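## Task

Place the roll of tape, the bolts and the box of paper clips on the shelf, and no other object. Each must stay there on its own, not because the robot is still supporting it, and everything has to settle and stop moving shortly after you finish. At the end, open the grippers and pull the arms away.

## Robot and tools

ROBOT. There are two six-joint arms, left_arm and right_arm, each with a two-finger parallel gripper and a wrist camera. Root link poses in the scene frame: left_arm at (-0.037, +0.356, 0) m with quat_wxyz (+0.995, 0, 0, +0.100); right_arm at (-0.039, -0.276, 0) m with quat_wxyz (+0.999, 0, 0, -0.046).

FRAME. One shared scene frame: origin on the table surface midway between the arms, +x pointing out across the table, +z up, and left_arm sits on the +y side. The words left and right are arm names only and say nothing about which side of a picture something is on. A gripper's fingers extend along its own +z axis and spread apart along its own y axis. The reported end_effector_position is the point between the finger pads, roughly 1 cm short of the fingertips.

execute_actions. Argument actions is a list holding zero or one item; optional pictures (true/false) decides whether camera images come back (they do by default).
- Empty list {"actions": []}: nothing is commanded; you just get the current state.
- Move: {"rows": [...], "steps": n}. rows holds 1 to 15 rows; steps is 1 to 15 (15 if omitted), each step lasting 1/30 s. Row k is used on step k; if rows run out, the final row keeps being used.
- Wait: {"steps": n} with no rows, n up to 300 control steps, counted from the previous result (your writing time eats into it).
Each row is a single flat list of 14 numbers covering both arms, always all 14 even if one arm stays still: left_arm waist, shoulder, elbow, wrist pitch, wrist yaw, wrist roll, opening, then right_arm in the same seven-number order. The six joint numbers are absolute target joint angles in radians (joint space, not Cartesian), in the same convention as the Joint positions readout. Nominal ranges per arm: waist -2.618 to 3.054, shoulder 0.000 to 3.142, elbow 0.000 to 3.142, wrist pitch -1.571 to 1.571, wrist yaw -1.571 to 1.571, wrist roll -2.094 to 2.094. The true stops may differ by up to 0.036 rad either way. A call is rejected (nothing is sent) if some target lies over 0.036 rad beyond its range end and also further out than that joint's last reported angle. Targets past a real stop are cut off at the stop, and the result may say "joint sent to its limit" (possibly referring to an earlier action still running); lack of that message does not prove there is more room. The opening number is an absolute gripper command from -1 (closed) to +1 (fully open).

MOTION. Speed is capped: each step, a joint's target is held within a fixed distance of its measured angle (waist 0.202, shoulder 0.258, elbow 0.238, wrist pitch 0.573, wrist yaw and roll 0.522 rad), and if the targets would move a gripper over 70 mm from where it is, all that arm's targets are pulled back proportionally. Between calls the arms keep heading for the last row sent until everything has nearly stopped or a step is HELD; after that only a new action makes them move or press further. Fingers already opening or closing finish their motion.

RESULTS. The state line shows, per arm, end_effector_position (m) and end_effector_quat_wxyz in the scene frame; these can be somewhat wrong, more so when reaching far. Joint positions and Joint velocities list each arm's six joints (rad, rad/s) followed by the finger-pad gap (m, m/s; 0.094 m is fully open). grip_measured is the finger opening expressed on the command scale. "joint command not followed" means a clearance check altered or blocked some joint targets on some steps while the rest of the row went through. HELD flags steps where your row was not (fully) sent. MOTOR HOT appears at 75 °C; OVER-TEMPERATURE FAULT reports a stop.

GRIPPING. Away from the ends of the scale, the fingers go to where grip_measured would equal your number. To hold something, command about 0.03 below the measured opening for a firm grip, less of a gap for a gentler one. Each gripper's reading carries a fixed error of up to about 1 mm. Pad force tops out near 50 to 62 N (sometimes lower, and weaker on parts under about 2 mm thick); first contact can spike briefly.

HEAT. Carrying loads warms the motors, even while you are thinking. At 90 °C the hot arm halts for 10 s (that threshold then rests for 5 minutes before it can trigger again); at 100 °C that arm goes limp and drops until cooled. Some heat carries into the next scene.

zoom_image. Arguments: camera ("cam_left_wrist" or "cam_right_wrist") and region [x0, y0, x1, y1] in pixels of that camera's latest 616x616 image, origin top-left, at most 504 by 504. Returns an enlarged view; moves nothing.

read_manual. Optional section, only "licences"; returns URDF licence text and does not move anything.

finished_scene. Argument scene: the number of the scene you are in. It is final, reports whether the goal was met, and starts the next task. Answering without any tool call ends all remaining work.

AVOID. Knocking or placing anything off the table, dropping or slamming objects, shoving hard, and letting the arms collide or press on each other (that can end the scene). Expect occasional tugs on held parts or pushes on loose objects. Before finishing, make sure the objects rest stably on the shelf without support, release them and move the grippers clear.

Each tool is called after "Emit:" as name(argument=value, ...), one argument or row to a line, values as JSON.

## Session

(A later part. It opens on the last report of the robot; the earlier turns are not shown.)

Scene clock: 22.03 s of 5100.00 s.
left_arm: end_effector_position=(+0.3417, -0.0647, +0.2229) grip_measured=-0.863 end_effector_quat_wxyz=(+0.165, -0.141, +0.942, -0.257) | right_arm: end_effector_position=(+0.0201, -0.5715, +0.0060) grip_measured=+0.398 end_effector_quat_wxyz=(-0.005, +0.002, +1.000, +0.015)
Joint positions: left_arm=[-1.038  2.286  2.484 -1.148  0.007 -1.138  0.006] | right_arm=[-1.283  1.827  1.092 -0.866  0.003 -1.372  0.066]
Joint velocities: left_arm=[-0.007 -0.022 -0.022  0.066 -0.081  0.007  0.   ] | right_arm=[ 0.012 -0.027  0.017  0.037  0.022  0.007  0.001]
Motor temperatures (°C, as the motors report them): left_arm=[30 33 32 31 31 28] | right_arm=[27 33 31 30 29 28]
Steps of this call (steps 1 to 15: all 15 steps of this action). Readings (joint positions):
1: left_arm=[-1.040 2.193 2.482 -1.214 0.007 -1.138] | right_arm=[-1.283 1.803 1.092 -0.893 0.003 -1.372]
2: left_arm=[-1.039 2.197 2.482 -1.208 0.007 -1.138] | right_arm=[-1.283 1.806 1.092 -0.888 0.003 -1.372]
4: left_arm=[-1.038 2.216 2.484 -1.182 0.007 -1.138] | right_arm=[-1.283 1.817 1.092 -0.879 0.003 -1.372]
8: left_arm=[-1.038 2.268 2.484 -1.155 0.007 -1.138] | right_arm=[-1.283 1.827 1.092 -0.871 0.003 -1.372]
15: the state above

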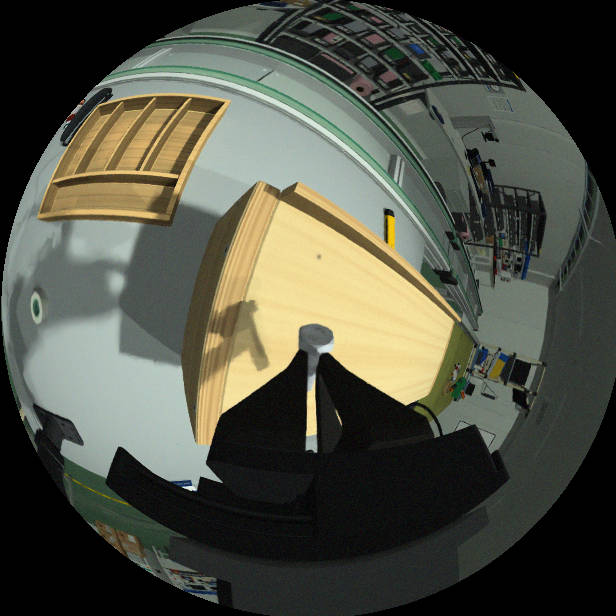

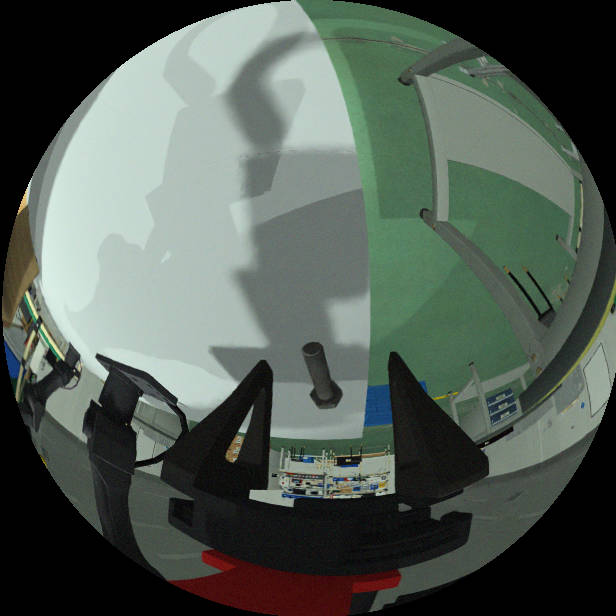

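Emit:
execute_actions(
  actions=[
    {"rows":[[-1.03,2.29,2.5,-1.1,0,-1.14,-0.91,-1.285,1.835,1.1,-0.86,0,-1.42,-0.93],[-1.03,2.31,2.5,-1.08,0,-1.14,-0.91,-1.285,1.835,1.1,-0.86,0,-1.42,-0.93],[-1.03,2.33,2.5,-1.06,0,-1.14,-0.91,-1.285,1.835,1.1,-0.86,0,-1.42,-0.93]]},
  ],
)

Scene clock: 23.23 s of 5100.00 s.
left_arm: end_effector_position=(+0.3548, -0.0789, +0.1985) grip_measured=-0.863 end_effector_quat_wxyz=(+0.167, -0.141, +0.941, -0.259) | right_arm: end_effector_position=(+0.0203, -0.5721, +0.0059) grip_measured=-0.871 end_effector_quat_wxyz=(-0.004, -0.017, +1.000, +0.014)
Joint positions: left_arm=[-1.038  2.347  2.484 -1.081  0.007 -1.138  0.006] | right_arm=[-1.283  1.827  1.092 -0.864  0.003 -1.41   0.006]
Joint velocities: left_arm=[ 0.002  0.002 -0.002 -0.037 -0.007 -0.037 -0.002] | right_arm=[-0.002  0.012  0.002  0.066 -0.066 -0.007 -0.001]
Motor temperatures (°C, as the motors report them): left_arm=[30 33 32 31 31 28] | right_arm=[27 33 31 30 29 28]
Steps of this call (steps 1 to 15: the robot went on to your last target; steps 16 to 21: nothing new was sent; steps 22 to 36: all 15 steps of this action). Readings (joint positions):
22: left_arm=[-1.038 2.287 2.484 -1.141 0.007 -1.138] | right_arm=[-1.283 1.827 1.092 -0.865 0.003 -1.379]
23: left_arm=[-1.038 2.289 2.484 -1.135 0.007 -1.138] | right_arm=[-1.283 1.827 1.092 -0.865 0.003 -1.385]
25: left_arm=[-1.038 2.302 2.484 -1.113 0.007 -1.138] | right_arm=[-1.283 1.827 1.092 -0.866 0.003 -1.395]
29: left_arm=[-1.038 2.337 2.484 -1.093 0.007 -1.138] | right_arm=[-1.283 1.827 1.092 -0.864 0.003 -1.405]
36: the state above

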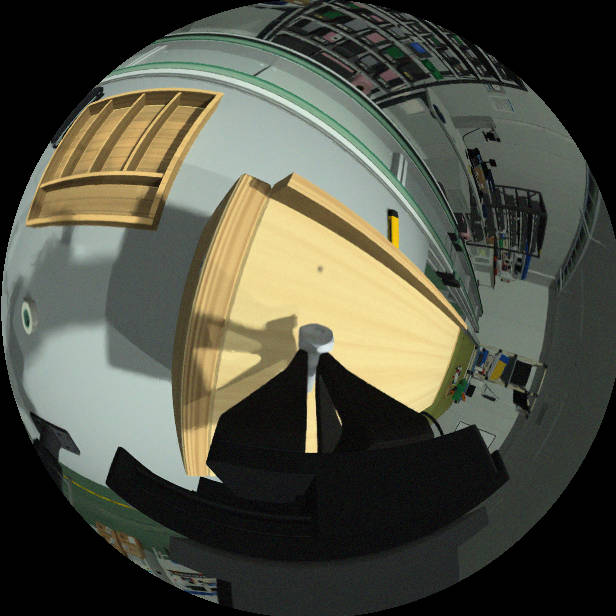

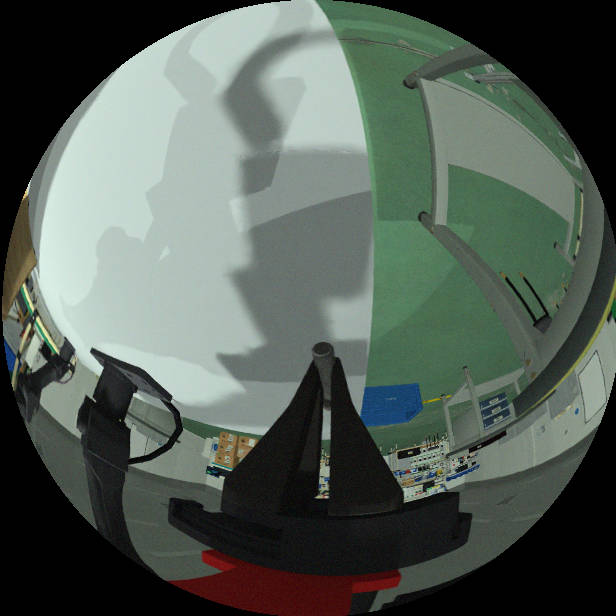

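Emit:
execute_actions(
  actions=[
    {"rows":[[-1.03,2.34,2.5,-1.06,0,-1.14,-0.91,-1.285,1.8,1.2,-0.97,0,-1.42,-0.93],[-1.03,2.34,2.5,-1.06,0,-1.14,-0.91,-1.285,1.78,1.3,-1.07,0,-1.42,-0.93],[-1.03,2.34,2.5,-1.06,0,-1.14,-0.91,-1.285,1.75,1.45,-1.2,0,-1.42,-0.93],[-1.03,2.34,2.5,-1.06,0,-1.14,-0.91,-1.285,1.68,1.6,-1.3,0,-1.42,-0.93],[-1.03,2.34,2.5,-1.06,0,-1.14,-0.91,-1.285,1.6,1.75,-1.4,0,-1.42,-0.93],[-1.03,2.34,2.5,-1.06,0,-1.14,-0.2,-1.285,1.45,1.95,-1.5,0,-1.42,-0.93]]},
  ],
  pictures=false,
)

Emit:
execute_actions(
  actions=[
    {"rows":[[-1.03,2.25,2.5,-1.1,0,-1.14,-0.2,-1.285,1.45,1.95,-1.5,0,-1.42,-0.93],[-1.03,2.2,2.5,-1.15,0,-1.14,-0.2,-1.285,1.45,1.95,-1.5,0,-1.42,-0.93],[-1.03,2.1,2.5,-1.2,0,-1.14,-0.2,-1.1,1.45,1.95,-1.5,0,-1.42,-0.93],[-1.03,2.0,2.45,-1.2,0,-1.14,-0.2,-0.9,1.45,1.95,-1.5,0,-1.42,-0.93],[-1.03,1.85,2.35,-1.3,0,-1.14,-0.2,-0.7,1.45,1.95,-1.5,0,-1.42,-0.93],[-0.8,1.7,2.2,-1.4,0,-1.14,-0.2,-0.5,1.45,1.95,-1.5,0,-1.42,-0.93],[-0.5,1.5,2.0,-1.5,0,-0.5,1,-0.4,1.45,1.95,-1.5,0,-1.42,-0.93]]},
  ],
)

Scene clock: 25.67 s of 5100.00 s.
left_arm: end_effector_position=(+0.3558, -0.0800, +0.1996) grip_measured=-0.202 end_effector_quat_wxyz=(+0.169, -0.141, +0.940, -0.262) | right_arm: end_effector_position=(+0.0266, -0.6043, +0.2851) grip_measured=-0.871 end_effector_quat_wxyz=(+0.040, -0.018, +0.971, -0.236)
Joint positions: left_arm=[-1.038  2.347  2.484 -1.073  0.007 -1.138  0.038] | right_arm=[-1.283  1.491  1.762 -1.358  0.003 -1.413  0.006]
Joint velocities: left_arm=[-0.002  0.007 -0.002 -0.007 -0.081  0.037  0.   ] | right_arm=[-0.007 -0.305  2.059 -0.755  0.051  0.066  0.001]
Motor temperatures (°C, as the motors report them): left_arm=[30 34 32 31 31 28] | right_arm=[27 33 31 30 29 28]
Steps of this call (steps 1 to 15: the robot went on to your last target; steps 16 to 58: nothing new was sent; steps 59 to 73: all 15 steps of this action). Readings (joint positions):
59: left_arm=[-1.038 2.347 2.484 -1.079 0.007 -1.138] | right_arm=[-1.283 1.827 1.105 -0.883 0.003 -1.411]
60: left_arm=[-1.038 2.347 2.484 -1.079 0.007 -1.138] | right_arm=[-1.283 1.827 1.139 -0.929 0.003 -1.412]
62: left_arm=[-1.038 2.347 2.484 -1.079 0.007 -1.138] | right_arm=[-1.283 1.814 1.239 -1.023 0.003 -1.412]
66: left_arm=[-1.038 2.347 2.484 -1.078 0.007 -1.138] | right_arm=[-1.283 1.681 1.392 -1.144 0.003 -1.412]
73: the state above

Scene clock: 26.17 s of 5100.00 s.
left_arm: end_effector_position=(+0.3241, +0.1390, +0.2721) grip_measured=+1.000 end_effector_quat_wxyz=(+0.183, -0.109, +0.966, -0.149) | right_arm: end_effector_position=(+0.2411, -0.4303, +0.3431) grip_measured=-0.871 end_effector_quat_wxyz=(+0.169, -0.420, +0.859, -0.240)
Joint positions: left_arm=[-0.738  1.819  2.069 -1.345  0.015 -0.767  0.094] | right_arm=[-0.416  1.464  1.952 -1.464 -0.003 -1.418  0.006]
Joint velocities: left_arm=[ 1.214 -1.048 -0.589 -0.549 -0.066  0.813  0.   ] | right_arm=[ 0.764  0.002  0.002 -0.11  -0.183 -0.037  0.   ]
Motor temperatures (°C, as the motors report them): left_arm=[30 34 32 31 31 28] | right_arm=[27 33 31 30 29 28]
Steps of this call (steps 1 to 15: all 15 steps of this action). Readings (joint positions):
1: left_arm=[-1.038 2.341 2.484 -1.076 0.007 -1.138] | right_arm=[-1.283 1.480 1.832 -1.378 0.003 -1.414]
2: left_arm=[-1.038 2.330 2.483 -1.087 0.007 -1.138] | right_arm=[-1.283 1.467 1.886 -1.386 0.003 -1.414]
4: left_arm=[-1.038 2.287 2.470 -1.113 0.007 -1.138] | right_arm=[-1.196 1.436 1.941 -1.396 0.030 -1.414]
8: left_arm=[-0.997 2.109 2.327 -1.192 0.017 -1.050] | right_arm=[-0.889 1.431 1.952 -1.435 0.019 -1.415]
15: the state above

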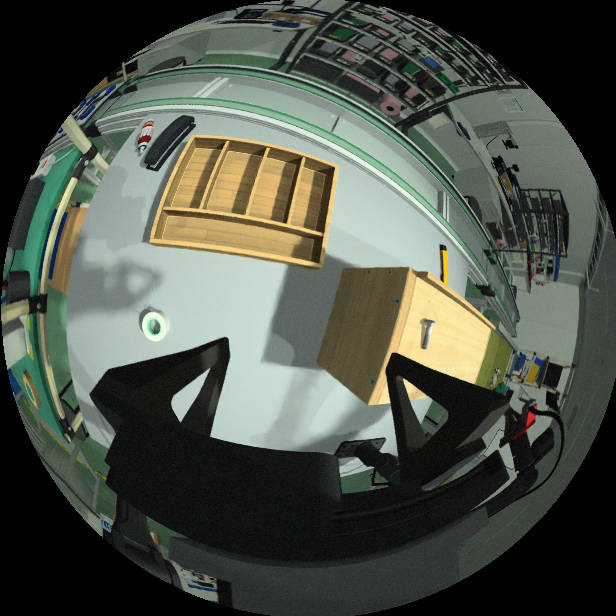

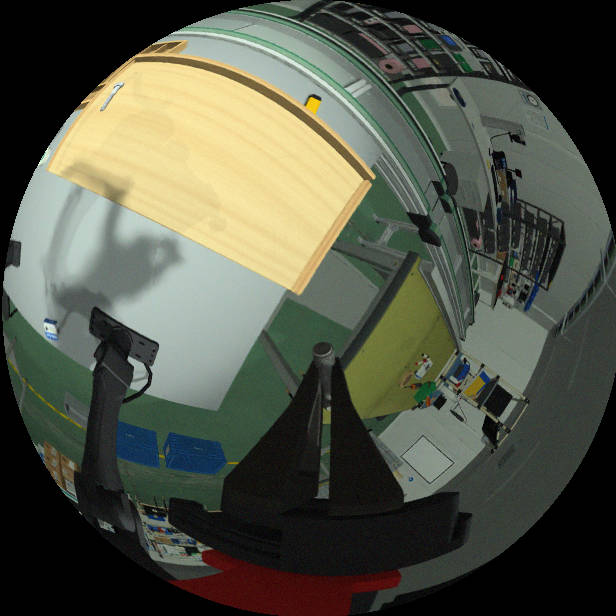

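Emit:
execute_actions(
  actions=[
    {"rows":[[-0.27,1.5,1.8,-1.45,0,0,1,0.2,1.45,1.97,-1.5,0,-1.42,-0.93]]},
  ],
  pictures=false,
)

Emit:
execute_actions(
  actions=[
    {"rows":[[-0.27,1.55,1.6,-1.4,0,0,1,0.2,1.6,2.05,-1.5,0,-1.42,-0.93],[-0.27,1.59,1.4,-1.35,0,0,1,0.2,1.7,2.1,-1.5,0,-1.42,-0.93],[-0.27,1.59,1.4,-1.35,0,0,1,0.2,1.8,2.15,-1.48,0,-1.42,-0.93],[-0.27,1.59,1.4,-1.35,0,0,1,0.2,1.88,2.2,-1.45,0,-1.42,-0.93],[-0.27,1.59,1.4,-1.35,0,0,1,0.2,1.95,2.22,-1.42,0,-1.42,-0.93]]},
  ],
)

Scene clock: 28.67 s of 5100.00 s.
left_arm: end_effector_position=(+0.2818, +0.3373, +0.2746) grip_measured=+1.000 end_effector_quat_wxyz=(+0.188, +0.017, +0.982, -0.007) | right_arm: end_effector_position=(+0.2736, -0.2395, +0.3403) grip_measured=-0.871 end_effector_quat_wxyz=(-0.225, +0.665, -0.691, +0.170)
Joint positions: left_arm=[-0.264  1.521  1.791 -1.461 -0.003 -0.028  0.094] | right_arm=[ 0.204  1.463  1.952 -1.487 -0.005 -1.42   0.006]
Joint velocities: left_arm=[-0.012  0.012 -0.022 -0.037 -0.007  0.081  0.   ] | right_arm=[ 0.017 -0.017 -0.002  0.007 -0.007  0.051  0.   ]
Motor temperatures (°C, as the motors report them): left_arm=[30 34 32 31 31 28] | right_arm=[27 33 31 30 29 28]
Steps of this call (steps 1 to 45: the robot went on to your last target; steps 46 to 60: nothing new was sent; steps 61 to 75: all 15 steps of this action). Readings (joint positions):
61: left_arm=[-0.467 1.493 1.974 -1.471 0.011 -0.436] | right_arm=[-0.364 1.463 1.952 -1.487 0.017 -1.419]
62: left_arm=[-0.416 1.481 1.924 -1.459 0.017 -0.356] | right_arm=[-0.302 1.463 1.952 -1.487 0.026 -1.419]
64: left_arm=[-0.310 1.488 1.844 -1.460 0.006 -0.232] | right_arm=[-0.151 1.463 1.952 -1.487 0.023 -1.419]
68: left_arm=[-0.264 1.526 1.792 -1.461 -0.004 -0.102] | right_arm=[0.141 1.463 1.952 -1.485 0.009 -1.419]
75: the state above

Scene clock: 29.17 s of 5100.00 s.
left_arm: end_effector_position=(+0.2370, +0.3402, +0.1350) grip_measured=+1.000 end_effector_quat_wxyz=(-0.018, +0.027, +0.999, +0.002) | right_arm: end_effector_position=(+0.4030, -0.2258, +0.2269) grip_measured=-0.871 end_effector_quat_wxyz=(-0.134, +0.683, -0.710, +0.102)
Joint positions: left_arm=[-0.264  1.613  1.377 -1.371 -0.003 -0.01   0.094] | right_arm=[ 0.204  2.01   2.194 -1.416 -0.001 -1.421  0.006]
Joint velocities: left_arm=[ 0.002 -0.076 -0.002  0.037 -0.051 -0.007  0.   ] | right_arm=[ 0.002 -0.237  0.007  0.022 -0.022 -0.007 -0.001]
Motor temperatures (°C, as the motors report them): left_arm=[30 34 32 31 31 28] | right_arm=[27 33 31 30 29 28]
Steps of this call (steps 1 to 15: all 15 steps of this action). Readings (joint positions):
1: left_arm=[-0.264 1.517 1.758 -1.437 -0.003 -0.025] | right_arm=[0.204 1.481 1.973 -1.503 -0.005 -1.420]
2: left_arm=[-0.264 1.512 1.705 -1.417 -0.003 -0.022] | right_arm=[0.204 1.521 2.020 -1.521 -0.005 -1.421]
4: left_arm=[-0.264 1.528 1.578 -1.392 -0.003 -0.019] | right_arm=[0.204 1.628 2.113 -1.509 -0.005 -1.421]
8: left_arm=[-0.264 1.619 1.393 -1.381 -0.003 -0.013] | right_arm=[0.204 1.858 2.193 -1.440 -0.005 -1.421]
15: the state above

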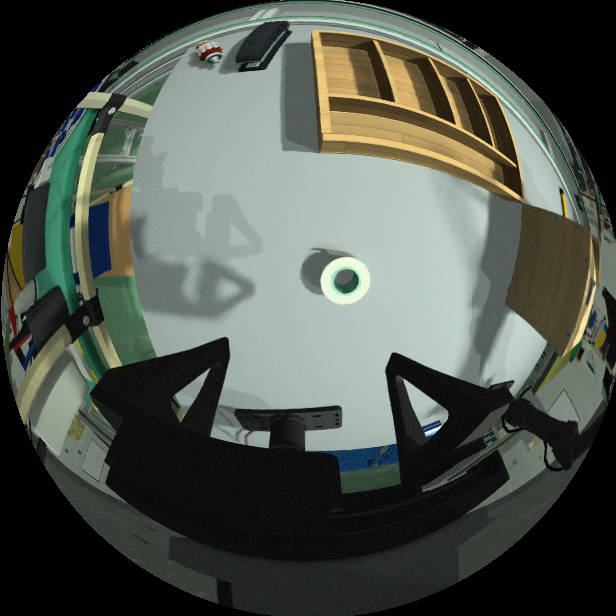

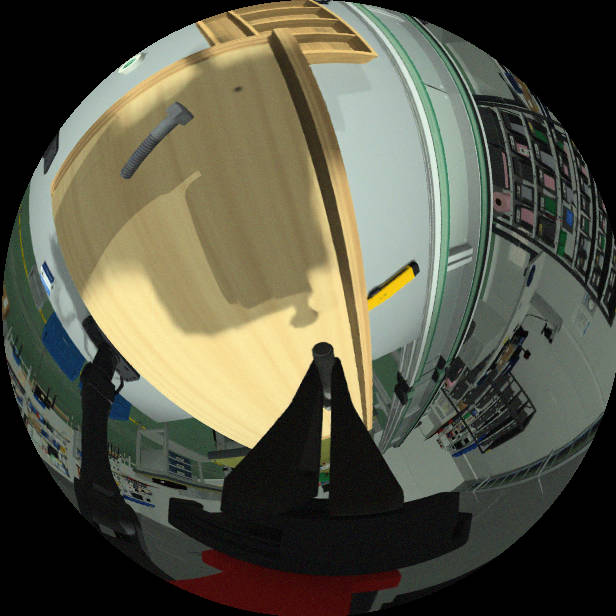

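Emit:
execute_actions(
  actions=[
    {"rows":[[-0.385,1.3,0.95,-0.8,0,0,1,0.2,1.9,2.12,-1.43,0,-1.42,-0.93],[-0.385,1.07,0.52,-0.36,0,0,1,0.2,1.9,2.07,-1.43,0,-1.42,-0.93]]},
  ],
  pictures=false,
)

Emit:
execute_actions(
  actions=[
    {"steps":20},
  ],
)

Scene clock: 31.27 s of 5100.00 s.
left_arm: end_effector_position=(+0.2157, +0.3086, +0.0509) grip_measured=+1.000 end_effector_quat_wxyz=(+0.257, +0.088, +0.962, -0.027) | right_arm: end_effector_position=(+0.3761, -0.2288, +0.2326) grip_measured=-0.871 end_effector_quat_wxyz=(-0.126, +0.684, -0.712, +0.096)
Joint positions: left_arm=[-0.388  1.08   0.496 -0.465  0.003 -0.007  0.094] | right_arm=[ 0.204  1.913  2.086 -1.424 -0.001 -1.421  0.006]
Joint velocities: left_arm=[ 0.007  0.002 -0.007  0.52   0.007  0.022  0.   ] | right_arm=[-0.017  0.002 -0.012  0.007 -0.007  0.007  0.   ]
Motor temperatures (°C, as the motors report them): left_arm=[30 34 32 31 31 28] | right_arm=[27 34 31 30 29 28]
Steps of this call (steps 1 to 30: the robot went on to your last target; steps 31 to 48: nothing new was sent; steps 49 to 63: all 15 steps of this action). Readings (joint positions):
49: left_arm=[-0.277 1.569 1.319 -1.268 -0.009 -0.009] | right_arm=[0.204 1.945 2.181 -1.410 -0.001 -1.421]
50: left_arm=[-0.305 1.497 1.224 -1.137 -0.012 -0.009] | right_arm=[0.204 1.932 2.153 -1.405 -0.001 -1.421]
52: left_arm=[-0.367 1.326 1.037 -0.916 -0.004 -0.008] | right_arm=[0.204 1.914 2.109 -1.416 -0.001 -1.421]
56: left_arm=[-0.388 1.058 0.712 -0.576 0.003 -0.007] | right_arm=[0.204 1.913 2.086 -1.424 -0.001 -1.421]
63: the state above

Scene clock: 31.93 s of 5100.00 s.
left_arm: end_effector_position=(+0.2325, +0.3055, +0.0616) grip_measured=+1.000 end_effector_quat_wxyz=(+0.295, +0.087, +0.951, -0.030) | right_arm: end_effector_position=(+0.3761, -0.2288, +0.2326) grip_measured=-0.871 end_effector_quat_wxyz=(-0.126, +0.684, -0.712, +0.096)
Joint positions: left_arm=[-0.388  1.08   0.496 -0.383  0.003 -0.007  0.094] | right_arm=[ 0.204  1.913  2.086 -1.424 -0.001 -1.421  0.006]
Joint velocities: left_arm=[-0.007  0.007 -0.012 -0.007  0.051 -0.066  0.   ] | right_arm=[-0.017  0.002  0.007  0.051 -0.022  0.022 -0.001]
Motor temperatures (°C, as the motors report them): left_arm=[30 34 32 31 31 28] | right_arm=[27 34 31 30 29 28]
Steps of this call (steps 1 to 20: the robot went on to your last target). Readings (joint positions):
1: left_arm=[-0.388 1.080 0.496 -0.445 0.003 -0.007] | right_arm=[0.204 1.913 2.086 -1.424 -0.001 -1.421]
2: left_arm=[-0.388 1.080 0.496 -0.430 0.003 -0.007] | right_arm=[0.204 1.913 2.086 -1.424 -0.001 -1.421]
4: left_arm=[-0.388 1.080 0.496 -0.411 0.003 -0.007] | right_arm=[0.204 1.913 2.086 -1.424 -0.001 -1.421]
8: left_arm=[-0.388 1.080 0.496 -0.392 0.003 -0.007] | right_arm=[0.204 1.913 2.086 -1.424 -0.001 -1.421]
20: the state above

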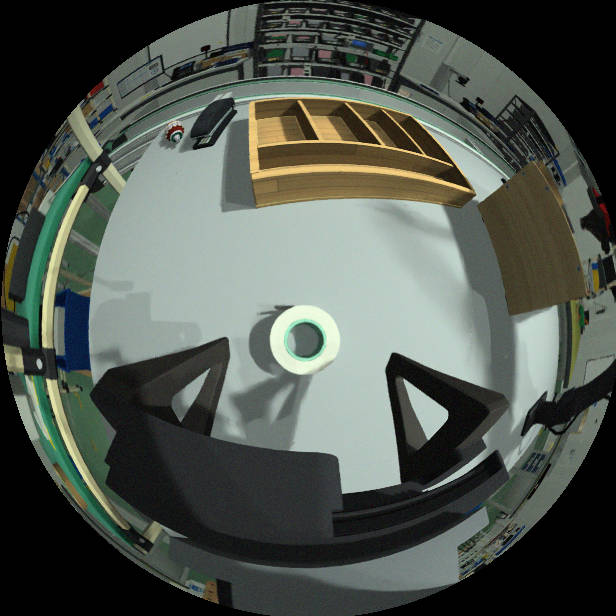

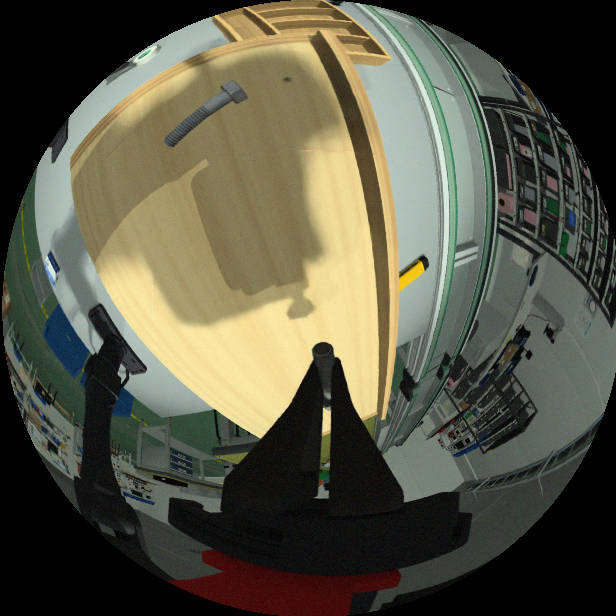

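Emit:
execute_actions(
  actions=[
    {"rows":[[-0.385,1.07,0.52,-0.36,0,0,1,0.26,1.95,2.07,-1.43,0,-1.42,-0.93]],"steps":15},
  ],
)

Scene clock: 36.20 s of 5100.00 s.
left_arm: end_effector_position=(+0.2326, +0.3054, +0.0617) grip_measured=+1.000 end_effector_quat_wxyz=(+0.296, +0.087, +0.951, -0.030) | right_arm: end_effector_position=(+0.3767, -0.2061, +0.2184) grip_measured=-0.871 end_effector_quat_wxyz=(-0.113, +0.706, -0.694, +0.085)
Joint positions: left_arm=[-0.388  1.08   0.496 -0.383  0.003 -0.007  0.094] | right_arm=[ 0.26   1.948  2.086 -1.424  0.005 -1.421  0.006]
Joint velocities: left_arm=[-0.002 -0.027  0.012 -0.037  0.037  0.022  0.   ] | right_arm=[-0.017  0.002  0.012 -0.007 -0.066 -0.051 -0.   ]
Motor temperatures (°C, as the motors report them): left_arm=[30 33 32 32 31 28] | right_arm=[27 34 31 30 29 28]
Steps of this call (steps 1 to 15: the robot went on to your last target; steps 16 to 90: nothing new was sent; then 0.77 s passed at rest; steps 91 to 105: all 15 steps of this action). Readings (joint positions):
91: left_arm=[-0.388 1.080 0.496 -0.383 0.003 -0.007] | right_arm=[0.209 1.915 2.086 -1.424 0.002 -1.421]
92: left_arm=[-0.388 1.080 0.496 -0.383 0.003 -0.007] | right_arm=[0.218 1.918 2.086 -1.424 0.005 -1.421]
94: left_arm=[-0.388 1.080 0.496 -0.383 0.003 -0.007] | right_arm=[0.240 1.929 2.086 -1.424 0.005 -1.421]
98: left_arm=[-0.388 1.080 0.496 -0.383 0.003 -0.007] | right_arm=[0.260 1.947 2.086 -1.424 0.005 -1.421]
105: the state above

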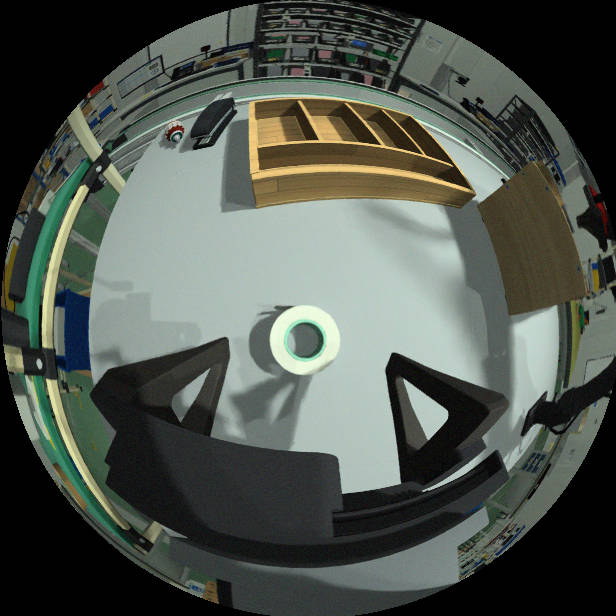

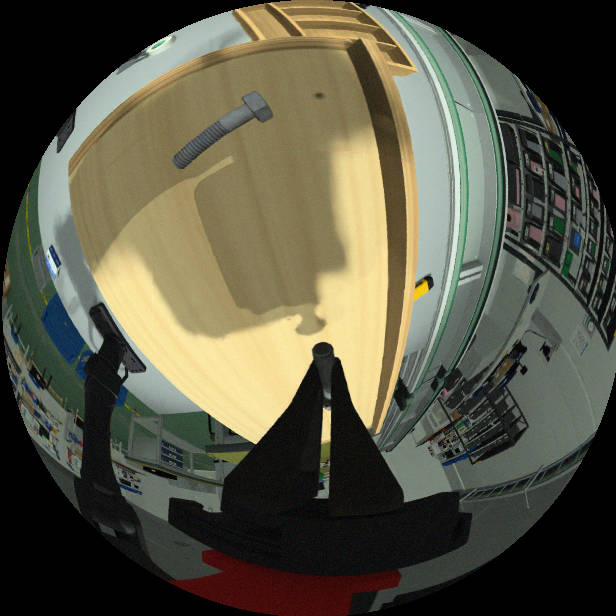

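Emit:
execute_actions(
  actions=[
    {"rows":[[-0.385,1.12,0.48,-0.27,0,0,1,0.27,1.97,2.07,-1.43,0,-1.42,-0.93],[-0.385,1.12,0.48,-0.27,0,0,1,0.27,1.97,2.07,-1.43,0,-1.42,-0.93],[-0.385,1.12,0.48,-0.27,0,0,1,0.27,1.97,2.07,-1.43,0,-1.42,-0.93],[-0.385,1.17,0.44,-0.18,0,0,1,0.27,1.98,2.07,-1.43,0,-1.42,-0.93],[-0.385,1.17,0.44,-0.18,0,0,1,0.27,1.98,2.07,-1.43,0,-1.42,-0.93],[-0.385,1.17,0.44,-0.18,0,0,1,0.27,1.98,2.07,-1.43,0,-1.42,-0.93],[-0.385,1.21,0.41,-0.12,0,0,1,0.27,1.99,2.07,-1.43,0,-1.42,-0.93],[-0.385,1.21,0.41,-0.12,0,0,1,0.27,1.99,2.07,-1.43,0,-1.42,-0.93],[-0.385,1.21,0.41,-0.12,0,0,1,0.27,1.99,2.07,-1.43,0,-1.42,-0.93],[-0.385,1.235,0.39,-0.08,0,0,1,0.27,1.99,2.07,-1.43,0,-1.42,-0.93]],"steps":15},
  ],
)

Scene clock: 38.37 s of 5100.00 s.
left_arm: end_effector_position=(+0.2365, +0.3047, +0.0180) grip_measured=+1.000 end_effector_quat_wxyz=(+0.288, +0.087, +0.953, -0.030) | right_arm: end_effector_position=(+0.3802, -0.2055, +0.2032) grip_measured=-0.871 end_effector_quat_wxyz=(-0.098, +0.707, -0.696, +0.074)
Joint positions: left_arm=[-0.388  1.232  0.391 -0.142  0.003 -0.007  0.094] | right_arm=[ 0.26   1.986  2.086 -1.424  0.005 -1.421  0.006]
Joint velocities: left_arm=[-0.002  0.012 -0.012  0.271  0.007  0.037  0.   ] | right_arm=[-0.007 -0.012 -0.017 -0.037 -0.022 -0.037  0.   ]
Motor temperatures (°C, as the motors report them): left_arm=[30 33 33 32 31 28] | right_arm=[27 35 31 30 29 28]
Steps of this call (steps 1 to 15: the robot went on to your last target; steps 16 to 50: nothing new was sent; steps 51 to 65: all 15 steps of this action). Readings (joint positions):
51: left_arm=[-0.388 1.085 0.493 -0.370 0.003 -0.007] | right_arm=[0.260 1.950 2.086 -1.424 0.005 -1.421]
52: left_arm=[-0.388 1.094 0.491 -0.353 0.003 -0.007] | right_arm=[0.260 1.951 2.086 -1.424 0.005 -1.421]
54: left_arm=[-0.388 1.117 0.482 -0.312 0.003 -0.007] | right_arm=[0.260 1.956 2.086 -1.424 0.005 -1.421]
58: left_arm=[-0.388 1.182 0.436 -0.218 0.003 -0.007] | right_arm=[0.260 1.973 2.086 -1.424 0.005 -1.421]
65: the state above

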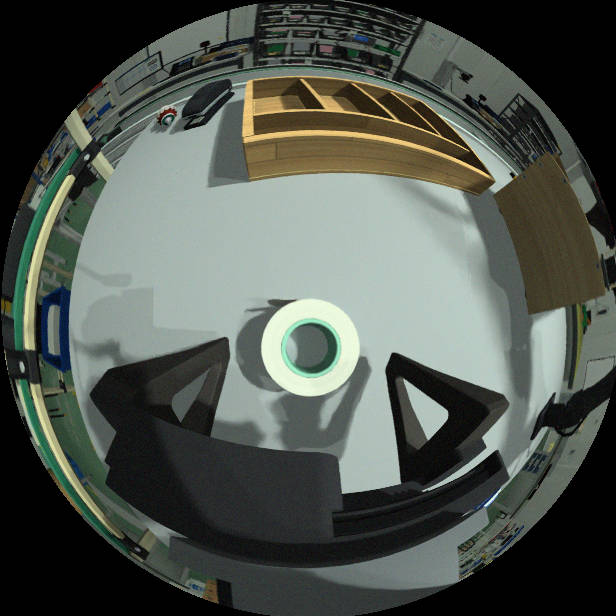

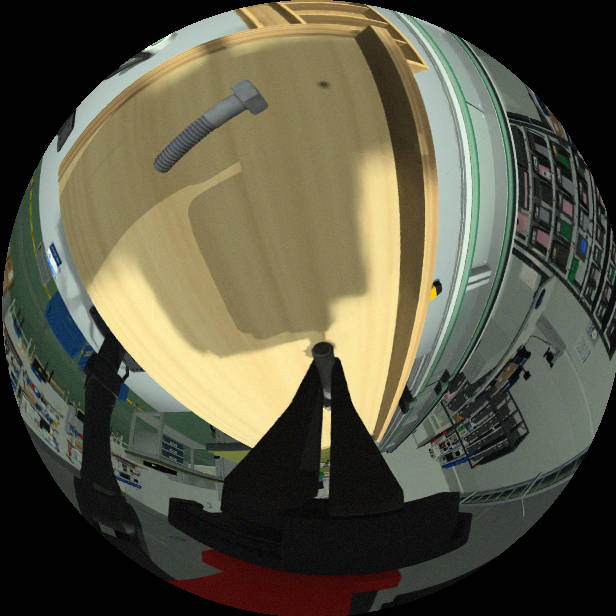

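Emit:
execute_actions(
  actions=[
    {"rows":[[-0.385,1.28,0.42,-0.06,0,0,1,0.27,2.0,2.07,-1.43,0,-1.42,-0.93],[-0.385,1.28,0.42,-0.06,0,0,1,0.27,2.0,2.07,-1.43,0,-1.42,-0.93],[-0.385,1.28,0.42,-0.06,0,0,1,0.27,2.0,2.07,-1.43,0,-1.42,-0.93],[-0.385,1.32,0.44,-0.04,0,0,1,0.27,2.005,2.07,-1.43,0,-1.42,-0.93],[-0.385,1.32,0.44,-0.04,0,0,1,0.27,2.005,2.07,-1.43,0,-1.42,-0.93],[-0.385,1.32,0.44,-0.04,0,0,1,0.27,2.005,2.07,-1.43,0,-1.42,-0.93],[-0.385,1.355,0.46,-0.02,0,0,1,0.27,2.005,2.07,-1.43,0,-1.42,-0.93]],"steps":15},
  ],
)

Scene clock: 40.83 s of 5100.00 s.
left_arm: end_effector_position=(+0.2587, +0.3005, +0.0142) grip_measured=+1.000 end_effector_quat_wxyz=(+0.298, +0.087, +0.950, -0.031) | right_arm: end_effector_position=(+0.3811, -0.2053, +0.1987) grip_measured=-0.871 end_effector_quat_wxyz=(-0.094, +0.708, -0.697, +0.071)
Joint positions: left_arm=[-0.388  1.35   0.433 -0.046  0.003 -0.007  0.094] | right_arm=[ 0.26   1.997  2.086 -1.424  0.005 -1.421  0.006]
Joint velocities: left_arm=[-0.002 -0.017  0.007  0.037  0.125 -0.037  0.   ] | right_arm=[ 0.017 -0.002 -0.007 -0.051 -0.051  0.022 -0.001]
Motor temperatures (°C, as the motors report them): left_arm=[30 32 33 32 31 28] | right_arm=[27 35 31 30 29 28]
Steps of this call (steps 1 to 30: the robot went on to your last target; steps 31 to 59: nothing new was sent; steps 60 to 74: all 15 steps of this action). Readings (joint positions):
60: left_arm=[-0.388 1.238 0.391 -0.099 0.003 -0.007] | right_arm=[0.260 1.986 2.086 -1.424 0.005 -1.421]
61: left_arm=[-0.388 1.251 0.392 -0.093 0.003 -0.007] | right_arm=[0.260 1.986 2.086 -1.424 0.005 -1.421]
63: left_arm=[-0.388 1.276 0.396 -0.088 0.003 -0.007] | right_arm=[0.260 1.987 2.086 -1.424 0.005 -1.421]
67: left_arm=[-0.388 1.333 0.418 -0.072 0.003 -0.007] | right_arm=[0.260 1.993 2.086 -1.424 0.005 -1.421]
74: the state above

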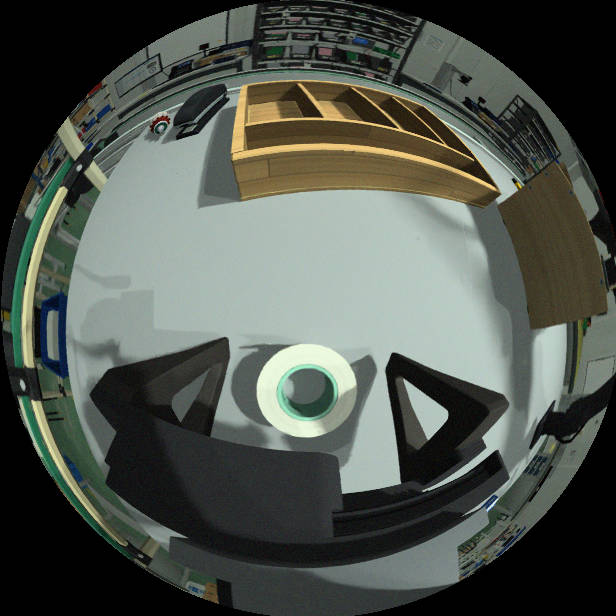

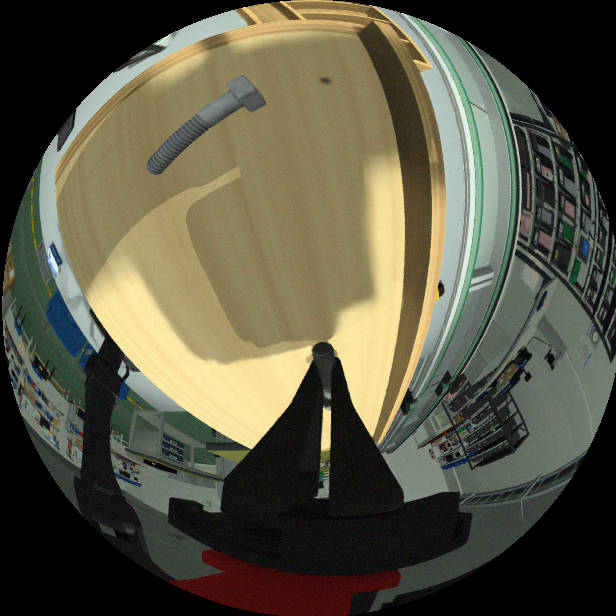

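Emit:
execute_actions(
  actions=[
    {"rows":[[-0.385,1.345,0.45,-0.03,0,0,0.22,0.27,2.005,2.07,-1.43,0,-1.42,-0.2]],"steps":15},
  ],
)

Emit:
execute_actions(
  actions=[
    {"rows":[[-0.385,1.345,0.45,-0.03,0,0,0.22,0.27,1.9,2.07,-1.43,0,-1.42,-0.2]],"steps":12},
  ],
)

Scene clock: 42.00 s of 5100.00 s.
left_arm: end_effector_position=(+0.2593, +0.3004, +0.0146) grip_measured=+0.222 end_effector_quat_wxyz=(+0.299, +0.087, +0.950, -0.031) | right_arm: end_effector_position=(+0.3811, -0.2053, +0.1987) grip_measured=-0.202 end_effector_quat_wxyz=(-0.094, +0.708, -0.697, +0.071)
Joint positions: left_arm=[-0.388  1.35   0.433 -0.043  0.003 -0.007  0.057] | right_arm=[ 0.26   1.997  2.086 -1.424  0.005 -1.421  0.037]
Joint velocities: left_arm=[-0.007  0.007  0.007  0.022 -0.037 -0.037 -0.001] | right_arm=[-0.002 -0.002 -0.002  0.095 -0.022  0.007 -0.001]
Motor temperatures (°C, as the motors report them): left_arm=[30 32 33 32 31 28] | right_arm=[27 35 31 30 29 28]
Steps of this call (steps 1 to 15: the robot went on to your last target; steps 16 to 20: nothing new was sent; steps 21 to 35: all 15 steps of this action). Readings (joint positions):
21: left_arm=[-0.388 1.350 0.433 -0.043 0.003 -0.007] | right_arm=[0.260 1.997 2.086 -1.424 0.005 -1.421]
22: left_arm=[-0.388 1.350 0.433 -0.043 0.003 -0.007] | right_arm=[0.260 1.997 2.086 -1.424 0.005 -1.421]
24: left_arm=[-0.388 1.350 0.433 -0.043 0.003 -0.007] | right_arm=[0.260 1.997 2.086 -1.424 0.005 -1.421]
28: left_arm=[-0.388 1.350 0.433 -0.043 0.003 -0.007] | right_arm=[0.260 1.997 2.086 -1.424 0.005 -1.421]
35: the state above

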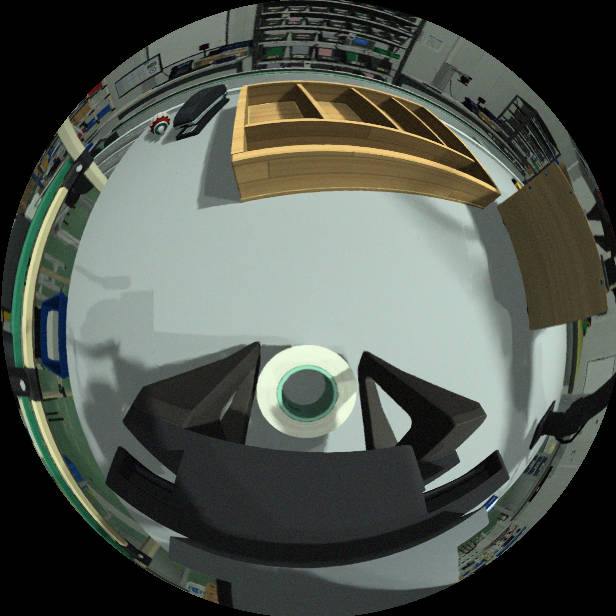

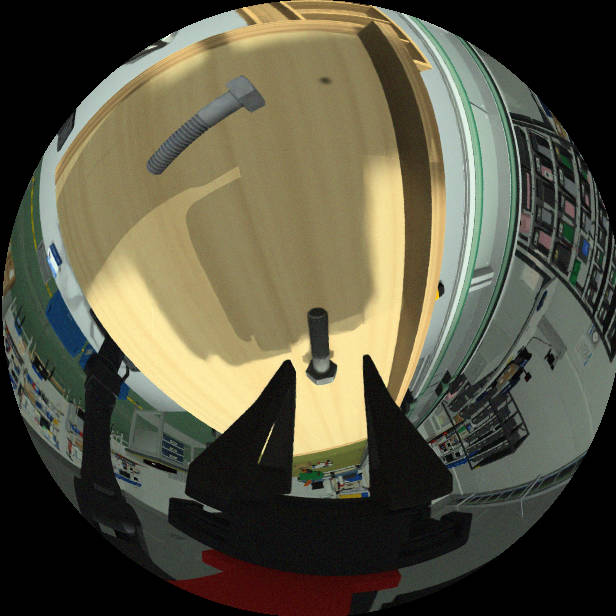

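Scene clock: 42.40 s of 5100.00 s.
left_arm: end_effector_position=(+0.2593, +0.3004, +0.0146) grip_measured=+0.222 end_effector_quat_wxyz=(+0.299, +0.087, +0.950, -0.031) | right_arm: end_effector_position=(+0.3698, -0.2072, +0.2364) grip_measured=-0.202 end_effector_quat_wxyz=(-0.131, +0.703, -0.692, +0.097)
Joint positions: left_arm=[-0.388  1.35   0.433 -0.043  0.003 -0.007  0.057] | right_arm=[ 0.26   1.895  2.074 -1.423  0.005 -1.421  0.037]
Joint velocities: left_arm=[-0.012 -0.012 -0.007 -0.037  0.022 -0.066 -0.001] | right_arm=[ 0.012  0.017 -0.007 -0.007  0.066  0.037 -0.   ]
Motor temperatures (°C, as the motors report them): left_arm=[30 32 33 32 31 28] | right_arm=[27 35 31 30 29 28]
Steps of this call (steps 1 to 12: all 12 steps of this action). Readings (joint positions):
1: left_arm=[-0.388 1.350 0.433 -0.043 0.003 -0.007] | right_arm=[0.260 1.989 2.082 -1.421 0.005 -1.421]
2: left_arm=[-0.388 1.350 0.433 -0.043 0.003 -0.007] | right_arm=[0.260 1.977 2.076 -1.421 0.005 -1.421]
4: left_arm=[-0.388 1.350 0.433 -0.043 0.003 -0.007] | right_arm=[0.260 1.946 2.074 -1.423 0.005 -1.421]
8: left_arm=[-0.388 1.350 0.433 -0.043 0.003 -0.007] | right_arm=[0.260 1.897 2.074 -1.423 0.005 -1.421]
12: the state above

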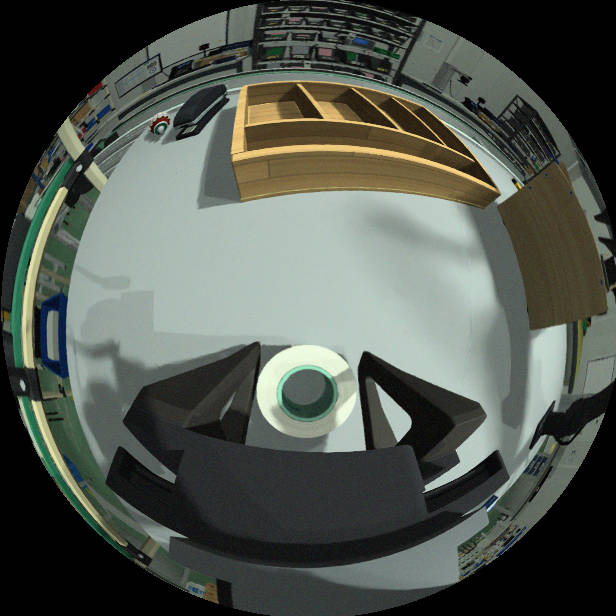

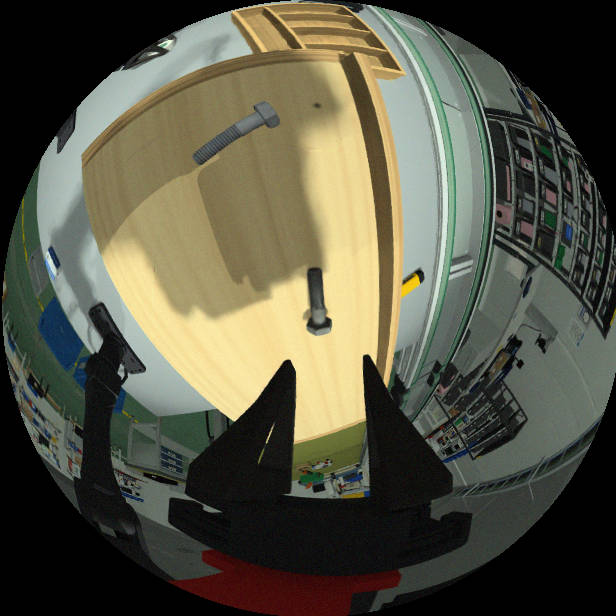

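Emit:
execute_actions(
  actions=[
    {"rows":[[-0.385,1.345,0.45,-0.03,0,0,0.0,0.26,1.45,1.95,-1.5,0,-1.42,0.6]],"steps":15},
  ],
  pictures=false,
)

Scene clock: 44.00 s of 5100.00 s.
left_arm: end_effector_position=(+0.2593, +0.3004, +0.0146) grip_measured=+0.022 end_effector_quat_wxyz=(+0.299, +0.087, +0.950, -0.030) | right_arm: end_effector_position=(+0.2601, -0.2257, +0.3590) grip_measured=+0.598 end_effector_quat_wxyz=(-0.253, +0.676, -0.666, +0.186)
Joint positions: left_arm=[-0.388  1.35   0.433 -0.043  0.003 -0.007  0.048] | right_arm=[ 0.26   1.409  1.959 -1.482  0.005 -1.421  0.075]
Joint velocities: left_arm=[-0.007  0.007  0.007  0.037  0.007 -0.022  0.001] | right_arm=[ 0.012  0.335 -0.002 -0.007 -0.037  0.037  0.001]
Motor temperatures (°C, as the motors report them): left_arm=[30 32 33 32 31 28] | right_arm=[27 35 31 30 29 28]
Steps of this call (steps 1 to 15: the robot went on to your last target; steps 16 to 33: nothing new was sent; steps 34 to 48: all 15 steps of this action). Readings (joint positions):
34: left_arm=[-0.388 1.350 0.433 -0.043 0.003 -0.007] | right_arm=[0.260 1.870 2.047 -1.409 0.005 -1.421]
35: left_arm=[-0.388 1.350 0.433 -0.043 0.003 -0.007] | right_arm=[0.260 1.832 2.007 -1.412 0.005 -1.421]
37: left_arm=[-0.388 1.350 0.433 -0.043 0.003 -0.007] | right_arm=[0.260 1.742 1.965 -1.440 0.005 -1.421]
41: left_arm=[-0.388 1.350 0.433 -0.043 0.003 -0.007] | right_arm=[0.260 1.528 1.959 -1.454 0.005 -1.421]
48: the state above

Emit:
execute_actions(
  actions=[
    {"rows":[[-0.385,1.345,0.45,-0.03,0,0,-0.03,1.2,1.45,1.95,-1.5,0,-0.5,1]],"steps":12},
  ],
)

Scene clock: 45.17 s of 5100.00 s.
left_arm: end_effector_position=(+0.2593, +0.3004, +0.0146) grip_measured=+0.022 end_effector_quat_wxyz=(+0.299, +0.087, +0.950, -0.030) | right_arm: end_effector_position=(+0.1261, -0.0094, +0.3454) grip_measured=+1.000 end_effector_quat_wxyz=(-0.286, +0.692, -0.661, -0.057)
Joint positions: left_arm=[-0.388  1.35   0.433 -0.043  0.003 -0.007  0.048] | right_arm=[ 1.112  1.455  1.959 -1.484  0.009 -0.599  0.094]
Joint velocities: left_arm=[-0.017  0.002 -0.007 -0.066  0.022  0.007  0.001] | right_arm=[ 1.829  0.002 -0.007  0.022 -0.168  0.564  0.   ]
Motor temperatures (°C, as the motors report them): left_arm=[30 32 33 32 31 28] | right_arm=[27 35 31 30 29 28]
Steps of this call (steps 1 to 23: the robot went on to your last target; steps 24 to 35: all 12 steps of this action). Readings (joint positions):
24: left_arm=[-0.388 1.350 0.433 -0.043 0.003 -0.007] | right_arm=[0.292 1.454 1.959 -1.485 0.024 -1.335]
25: left_arm=[-0.388 1.350 0.433 -0.043 0.003 -0.007] | right_arm=[0.356 1.454 1.959 -1.484 0.030 -1.234]
27: left_arm=[-0.388 1.350 0.433 -0.043 0.003 -0.007] | right_arm=[0.508 1.455 1.959 -1.484 0.026 -1.035]
31: left_arm=[-0.388 1.350 0.433 -0.043 0.003 -0.007] | right_arm=[0.814 1.455 1.959 -1.484 0.017 -0.727]
35: the state above

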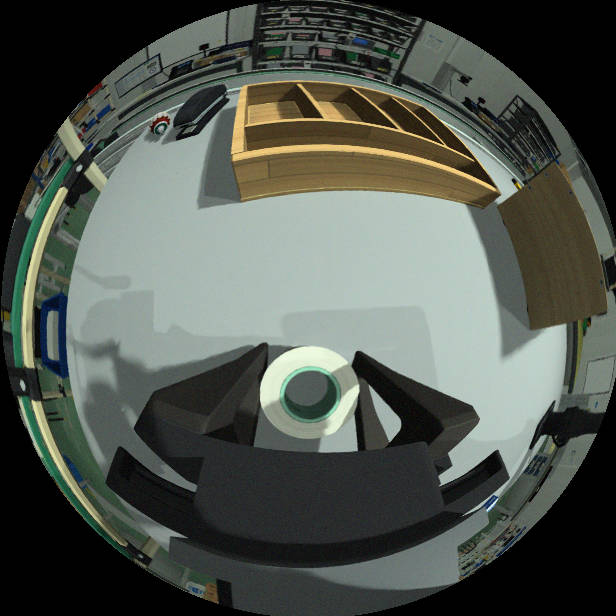

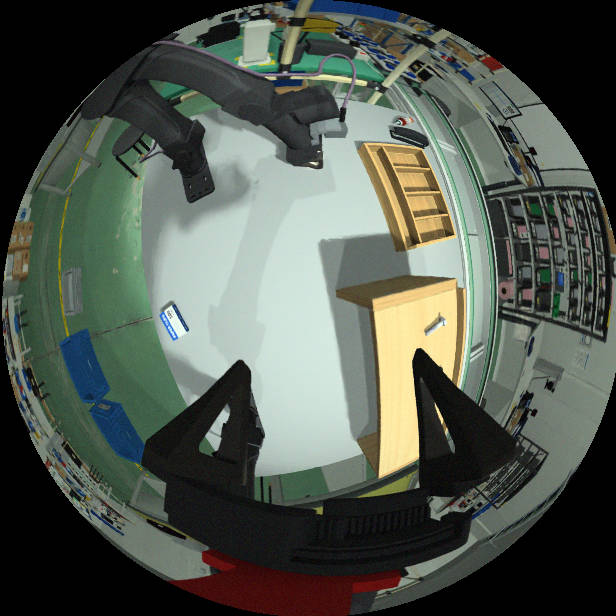

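Emit:
execute_actions(
  actions=[
    {"rows":[[-0.385,1.3,0.8,-0.4,0,0,-0.03,1.91,1.45,1.95,-1.5,0,0,1],[-0.385,1.3,0.8,-0.4,0,0,-0.03,1.91,1.45,1.95,-1.5,0,0,1],[-0.385,1.3,0.8,-0.4,0,0,-0.03,1.91,1.45,1.95,-1.5,0,0,1],[-0.385,1.3,0.8,-0.4,0,0,-0.03,1.91,1.45,1.95,-1.5,0,0,1],[-0.385,1.42,1.655,-1.1,0,0,-0.03,1.91,1.45,1.95,-1.5,0,0,1]],"steps":15},
  ],
  pictures=false,
)

Emit:
execute_actions(
  actions=[
    {"rows":[[-0.385,1.42,1.655,-1.1,0,0,-0.03,1.91,1.87,1.47,-1.17,0,0,1]],"steps":15},
  ],
  pictures=false,
)

Emit:
execute_actions(
  actions=[
    {"rows":[[-0.95,1.42,1.655,-1.1,0,0,-0.03,1.91,1.87,1.47,-1.17,0,0,1]],"steps":15},
  ],
)

Scene clock: 47.43 s of 5100.00 s.
left_arm: end_effector_position=(+0.3324, +0.2865, +0.2697) grip_measured=+0.022 end_effector_quat_wxyz=(+0.325, +0.086, +0.941, -0.033) | right_arm: end_effector_position=(-0.1185, +0.0260, +0.3448) grip_measured=+1.000 end_effector_quat_wxyz=(-0.176, +0.765, -0.576, -0.229)
Joint positions: left_arm=[-0.388  1.436  1.54  -1.008  0.003 -0.007  0.048] | right_arm=[ 1.912  1.455  1.959 -1.488 -0.012 -0.028  0.094]
Joint velocities: left_arm=[-0.007 -0.032  1.966 -0.256 -0.066  0.081 -0.   ] | right_arm=[ 0.002 -0.002  0.007  0.037  0.007  0.095  0.   ]
Motor temperatures (°C, as the motors report them): left_arm=[30 32 33 32 31 28] | right_arm=[27 34 31 30 29 28]
Steps of this call (steps 1 to 30: the robot went on to your last target; steps 31 to 53: nothing new was sent; steps 54 to 68: all 15 steps of this action). Readings (joint positions):
54: left_arm=[-0.388 1.348 0.471 -0.116 0.003 -0.007] | right_arm=[1.235 1.455 1.959 -1.488 0.012 -0.425]
55: left_arm=[-0.388 1.348 0.531 -0.203 0.003 -0.007] | right_arm=[1.298 1.455 1.959 -1.488 0.019 -0.339]
57: left_arm=[-0.388 1.346 0.660 -0.288 0.003 -0.007] | right_arm=[1.449 1.455 1.959 -1.488 0.016 -0.219]
61: left_arm=[-0.388 1.412 1.004 -0.679 0.003 -0.007] | right_arm=[1.756 1.455 1.959 -1.488 0.009 -0.094]
68: the state above

Scene clock: 47.93 s of 5100.00 s.
left_arm: end_effector_position=(+0.3240, +0.2881, +0.3057) grip_measured=+0.022 end_effector_quat_wxyz=(+0.345, +0.085, +0.934, -0.035) | right_arm: end_effector_position=(-0.1266, +0.0580, +0.0838) grip_measured=+1.000 end_effector_quat_wxyz=(+0.011, +0.794, -0.608, +0.004)
Joint positions: left_arm=[-0.388  1.421  1.653 -1.094  0.003 -0.007  0.048] | right_arm=[ 1.912  1.884  1.494 -1.2   -0.012 -0.015  0.094]
Joint velocities: left_arm=[ 0.002 -0.007 -0.007 -0.11   0.022 -0.022  0.   ] | right_arm=[ 0.012  0.755 -0.862  0.007 -0.037  0.066  0.   ]
Motor temperatures (°C, as the motors report them): left_arm=[30 32 33 32 31 28] | right_arm=[27 34 31 30 29 28]
Steps of this call (steps 1 to 15: all 15 steps of this action). Readings (joint positions):
1: left_arm=[-0.388 1.433 1.595 -1.010 0.003 -0.007] | right_arm=[1.912 1.460 1.948 -1.472 -0.012 -0.027]
2: left_arm=[-0.388 1.425 1.629 -1.009 0.003 -0.007] | right_arm=[1.912 1.469 1.933 -1.447 -0.012 -0.026]
4: left_arm=[-0.388 1.409 1.652 -1.017 0.003 -0.007] | right_arm=[1.912 1.512 1.891 -1.398 -0.012 -0.025]
8: left_arm=[-0.388 1.415 1.653 -1.064 0.003 -0.007] | right_arm=[1.912 1.650 1.783 -1.313 -0.012 -0.023]
15: the state above

Scene clock: 48.43 s of 5100.00 s.
left_arm: end_effector_position=(+0.2294, +0.1022, +0.3022) grip_measured=+0.022 end_effector_quat_wxyz=(+0.315, +0.348, +0.873, -0.132) | right_arm: end_effector_position=(-0.1247, +0.0505, +0.0751) grip_measured=+1.000 end_effector_quat_wxyz=(+0.017, +0.792, -0.611, +0.012)
Joint positions: left_arm=[-0.96   1.43   1.653 -1.097  0.01  -0.005  0.048] | right_arm=[ 1.912  1.879  1.452 -1.183 -0.012 -0.008  0.094]
Joint velocities: left_arm=[ 0.022 -0.007 -0.017  0.007 -0.037  0.007  0.001] | right_arm=[-0.027  0.002 -0.002  0.066 -0.051 -0.022  0.   ]
Motor temperatures (°C, as the motors report them): left_arm=[30 32 33 32 31 28] | right_arm=[27 34 31 30 29 28]
Steps of this call (steps 1 to 15: all 15 steps of this action). Readings (joint positions):
1: left_arm=[-0.414 1.421 1.653 -1.095 -0.014 -0.007] | right_arm=[1.912 1.904 1.470 -1.200 -0.012 -0.013]
2: left_arm=[-0.467 1.421 1.653 -1.095 -0.022 -0.007] | right_arm=[1.912 1.915 1.457 -1.200 -0.012 -0.012]
4: left_arm=[-0.610 1.423 1.653 -1.095 -0.019 -0.007] | right_arm=[1.912 1.915 1.452 -1.199 -0.012 -0.011]
8: left_arm=[-0.898 1.429 1.653 -1.095 -0.002 -0.007] | right_arm=[1.912 1.884 1.452 -1.187 -0.012 -0.010]
15: the state above

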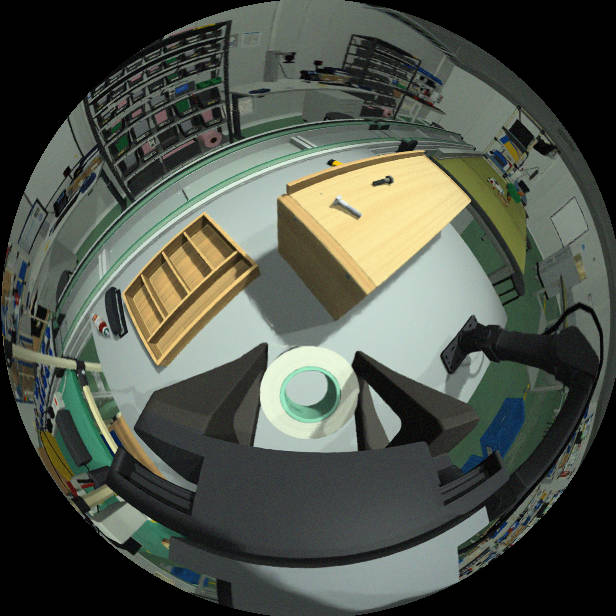

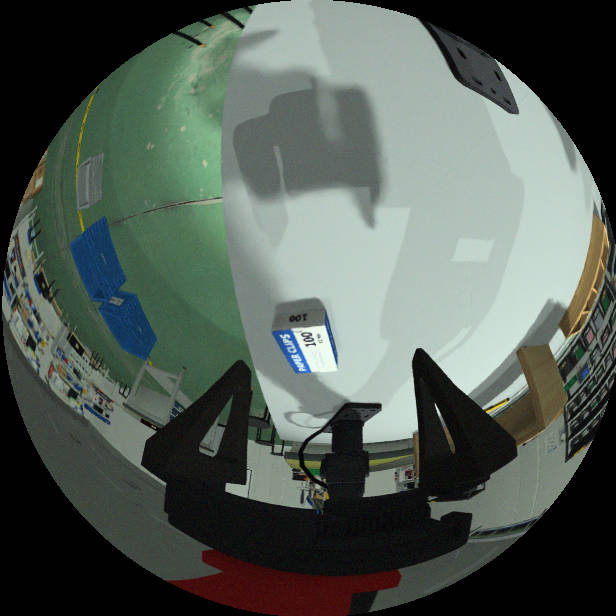

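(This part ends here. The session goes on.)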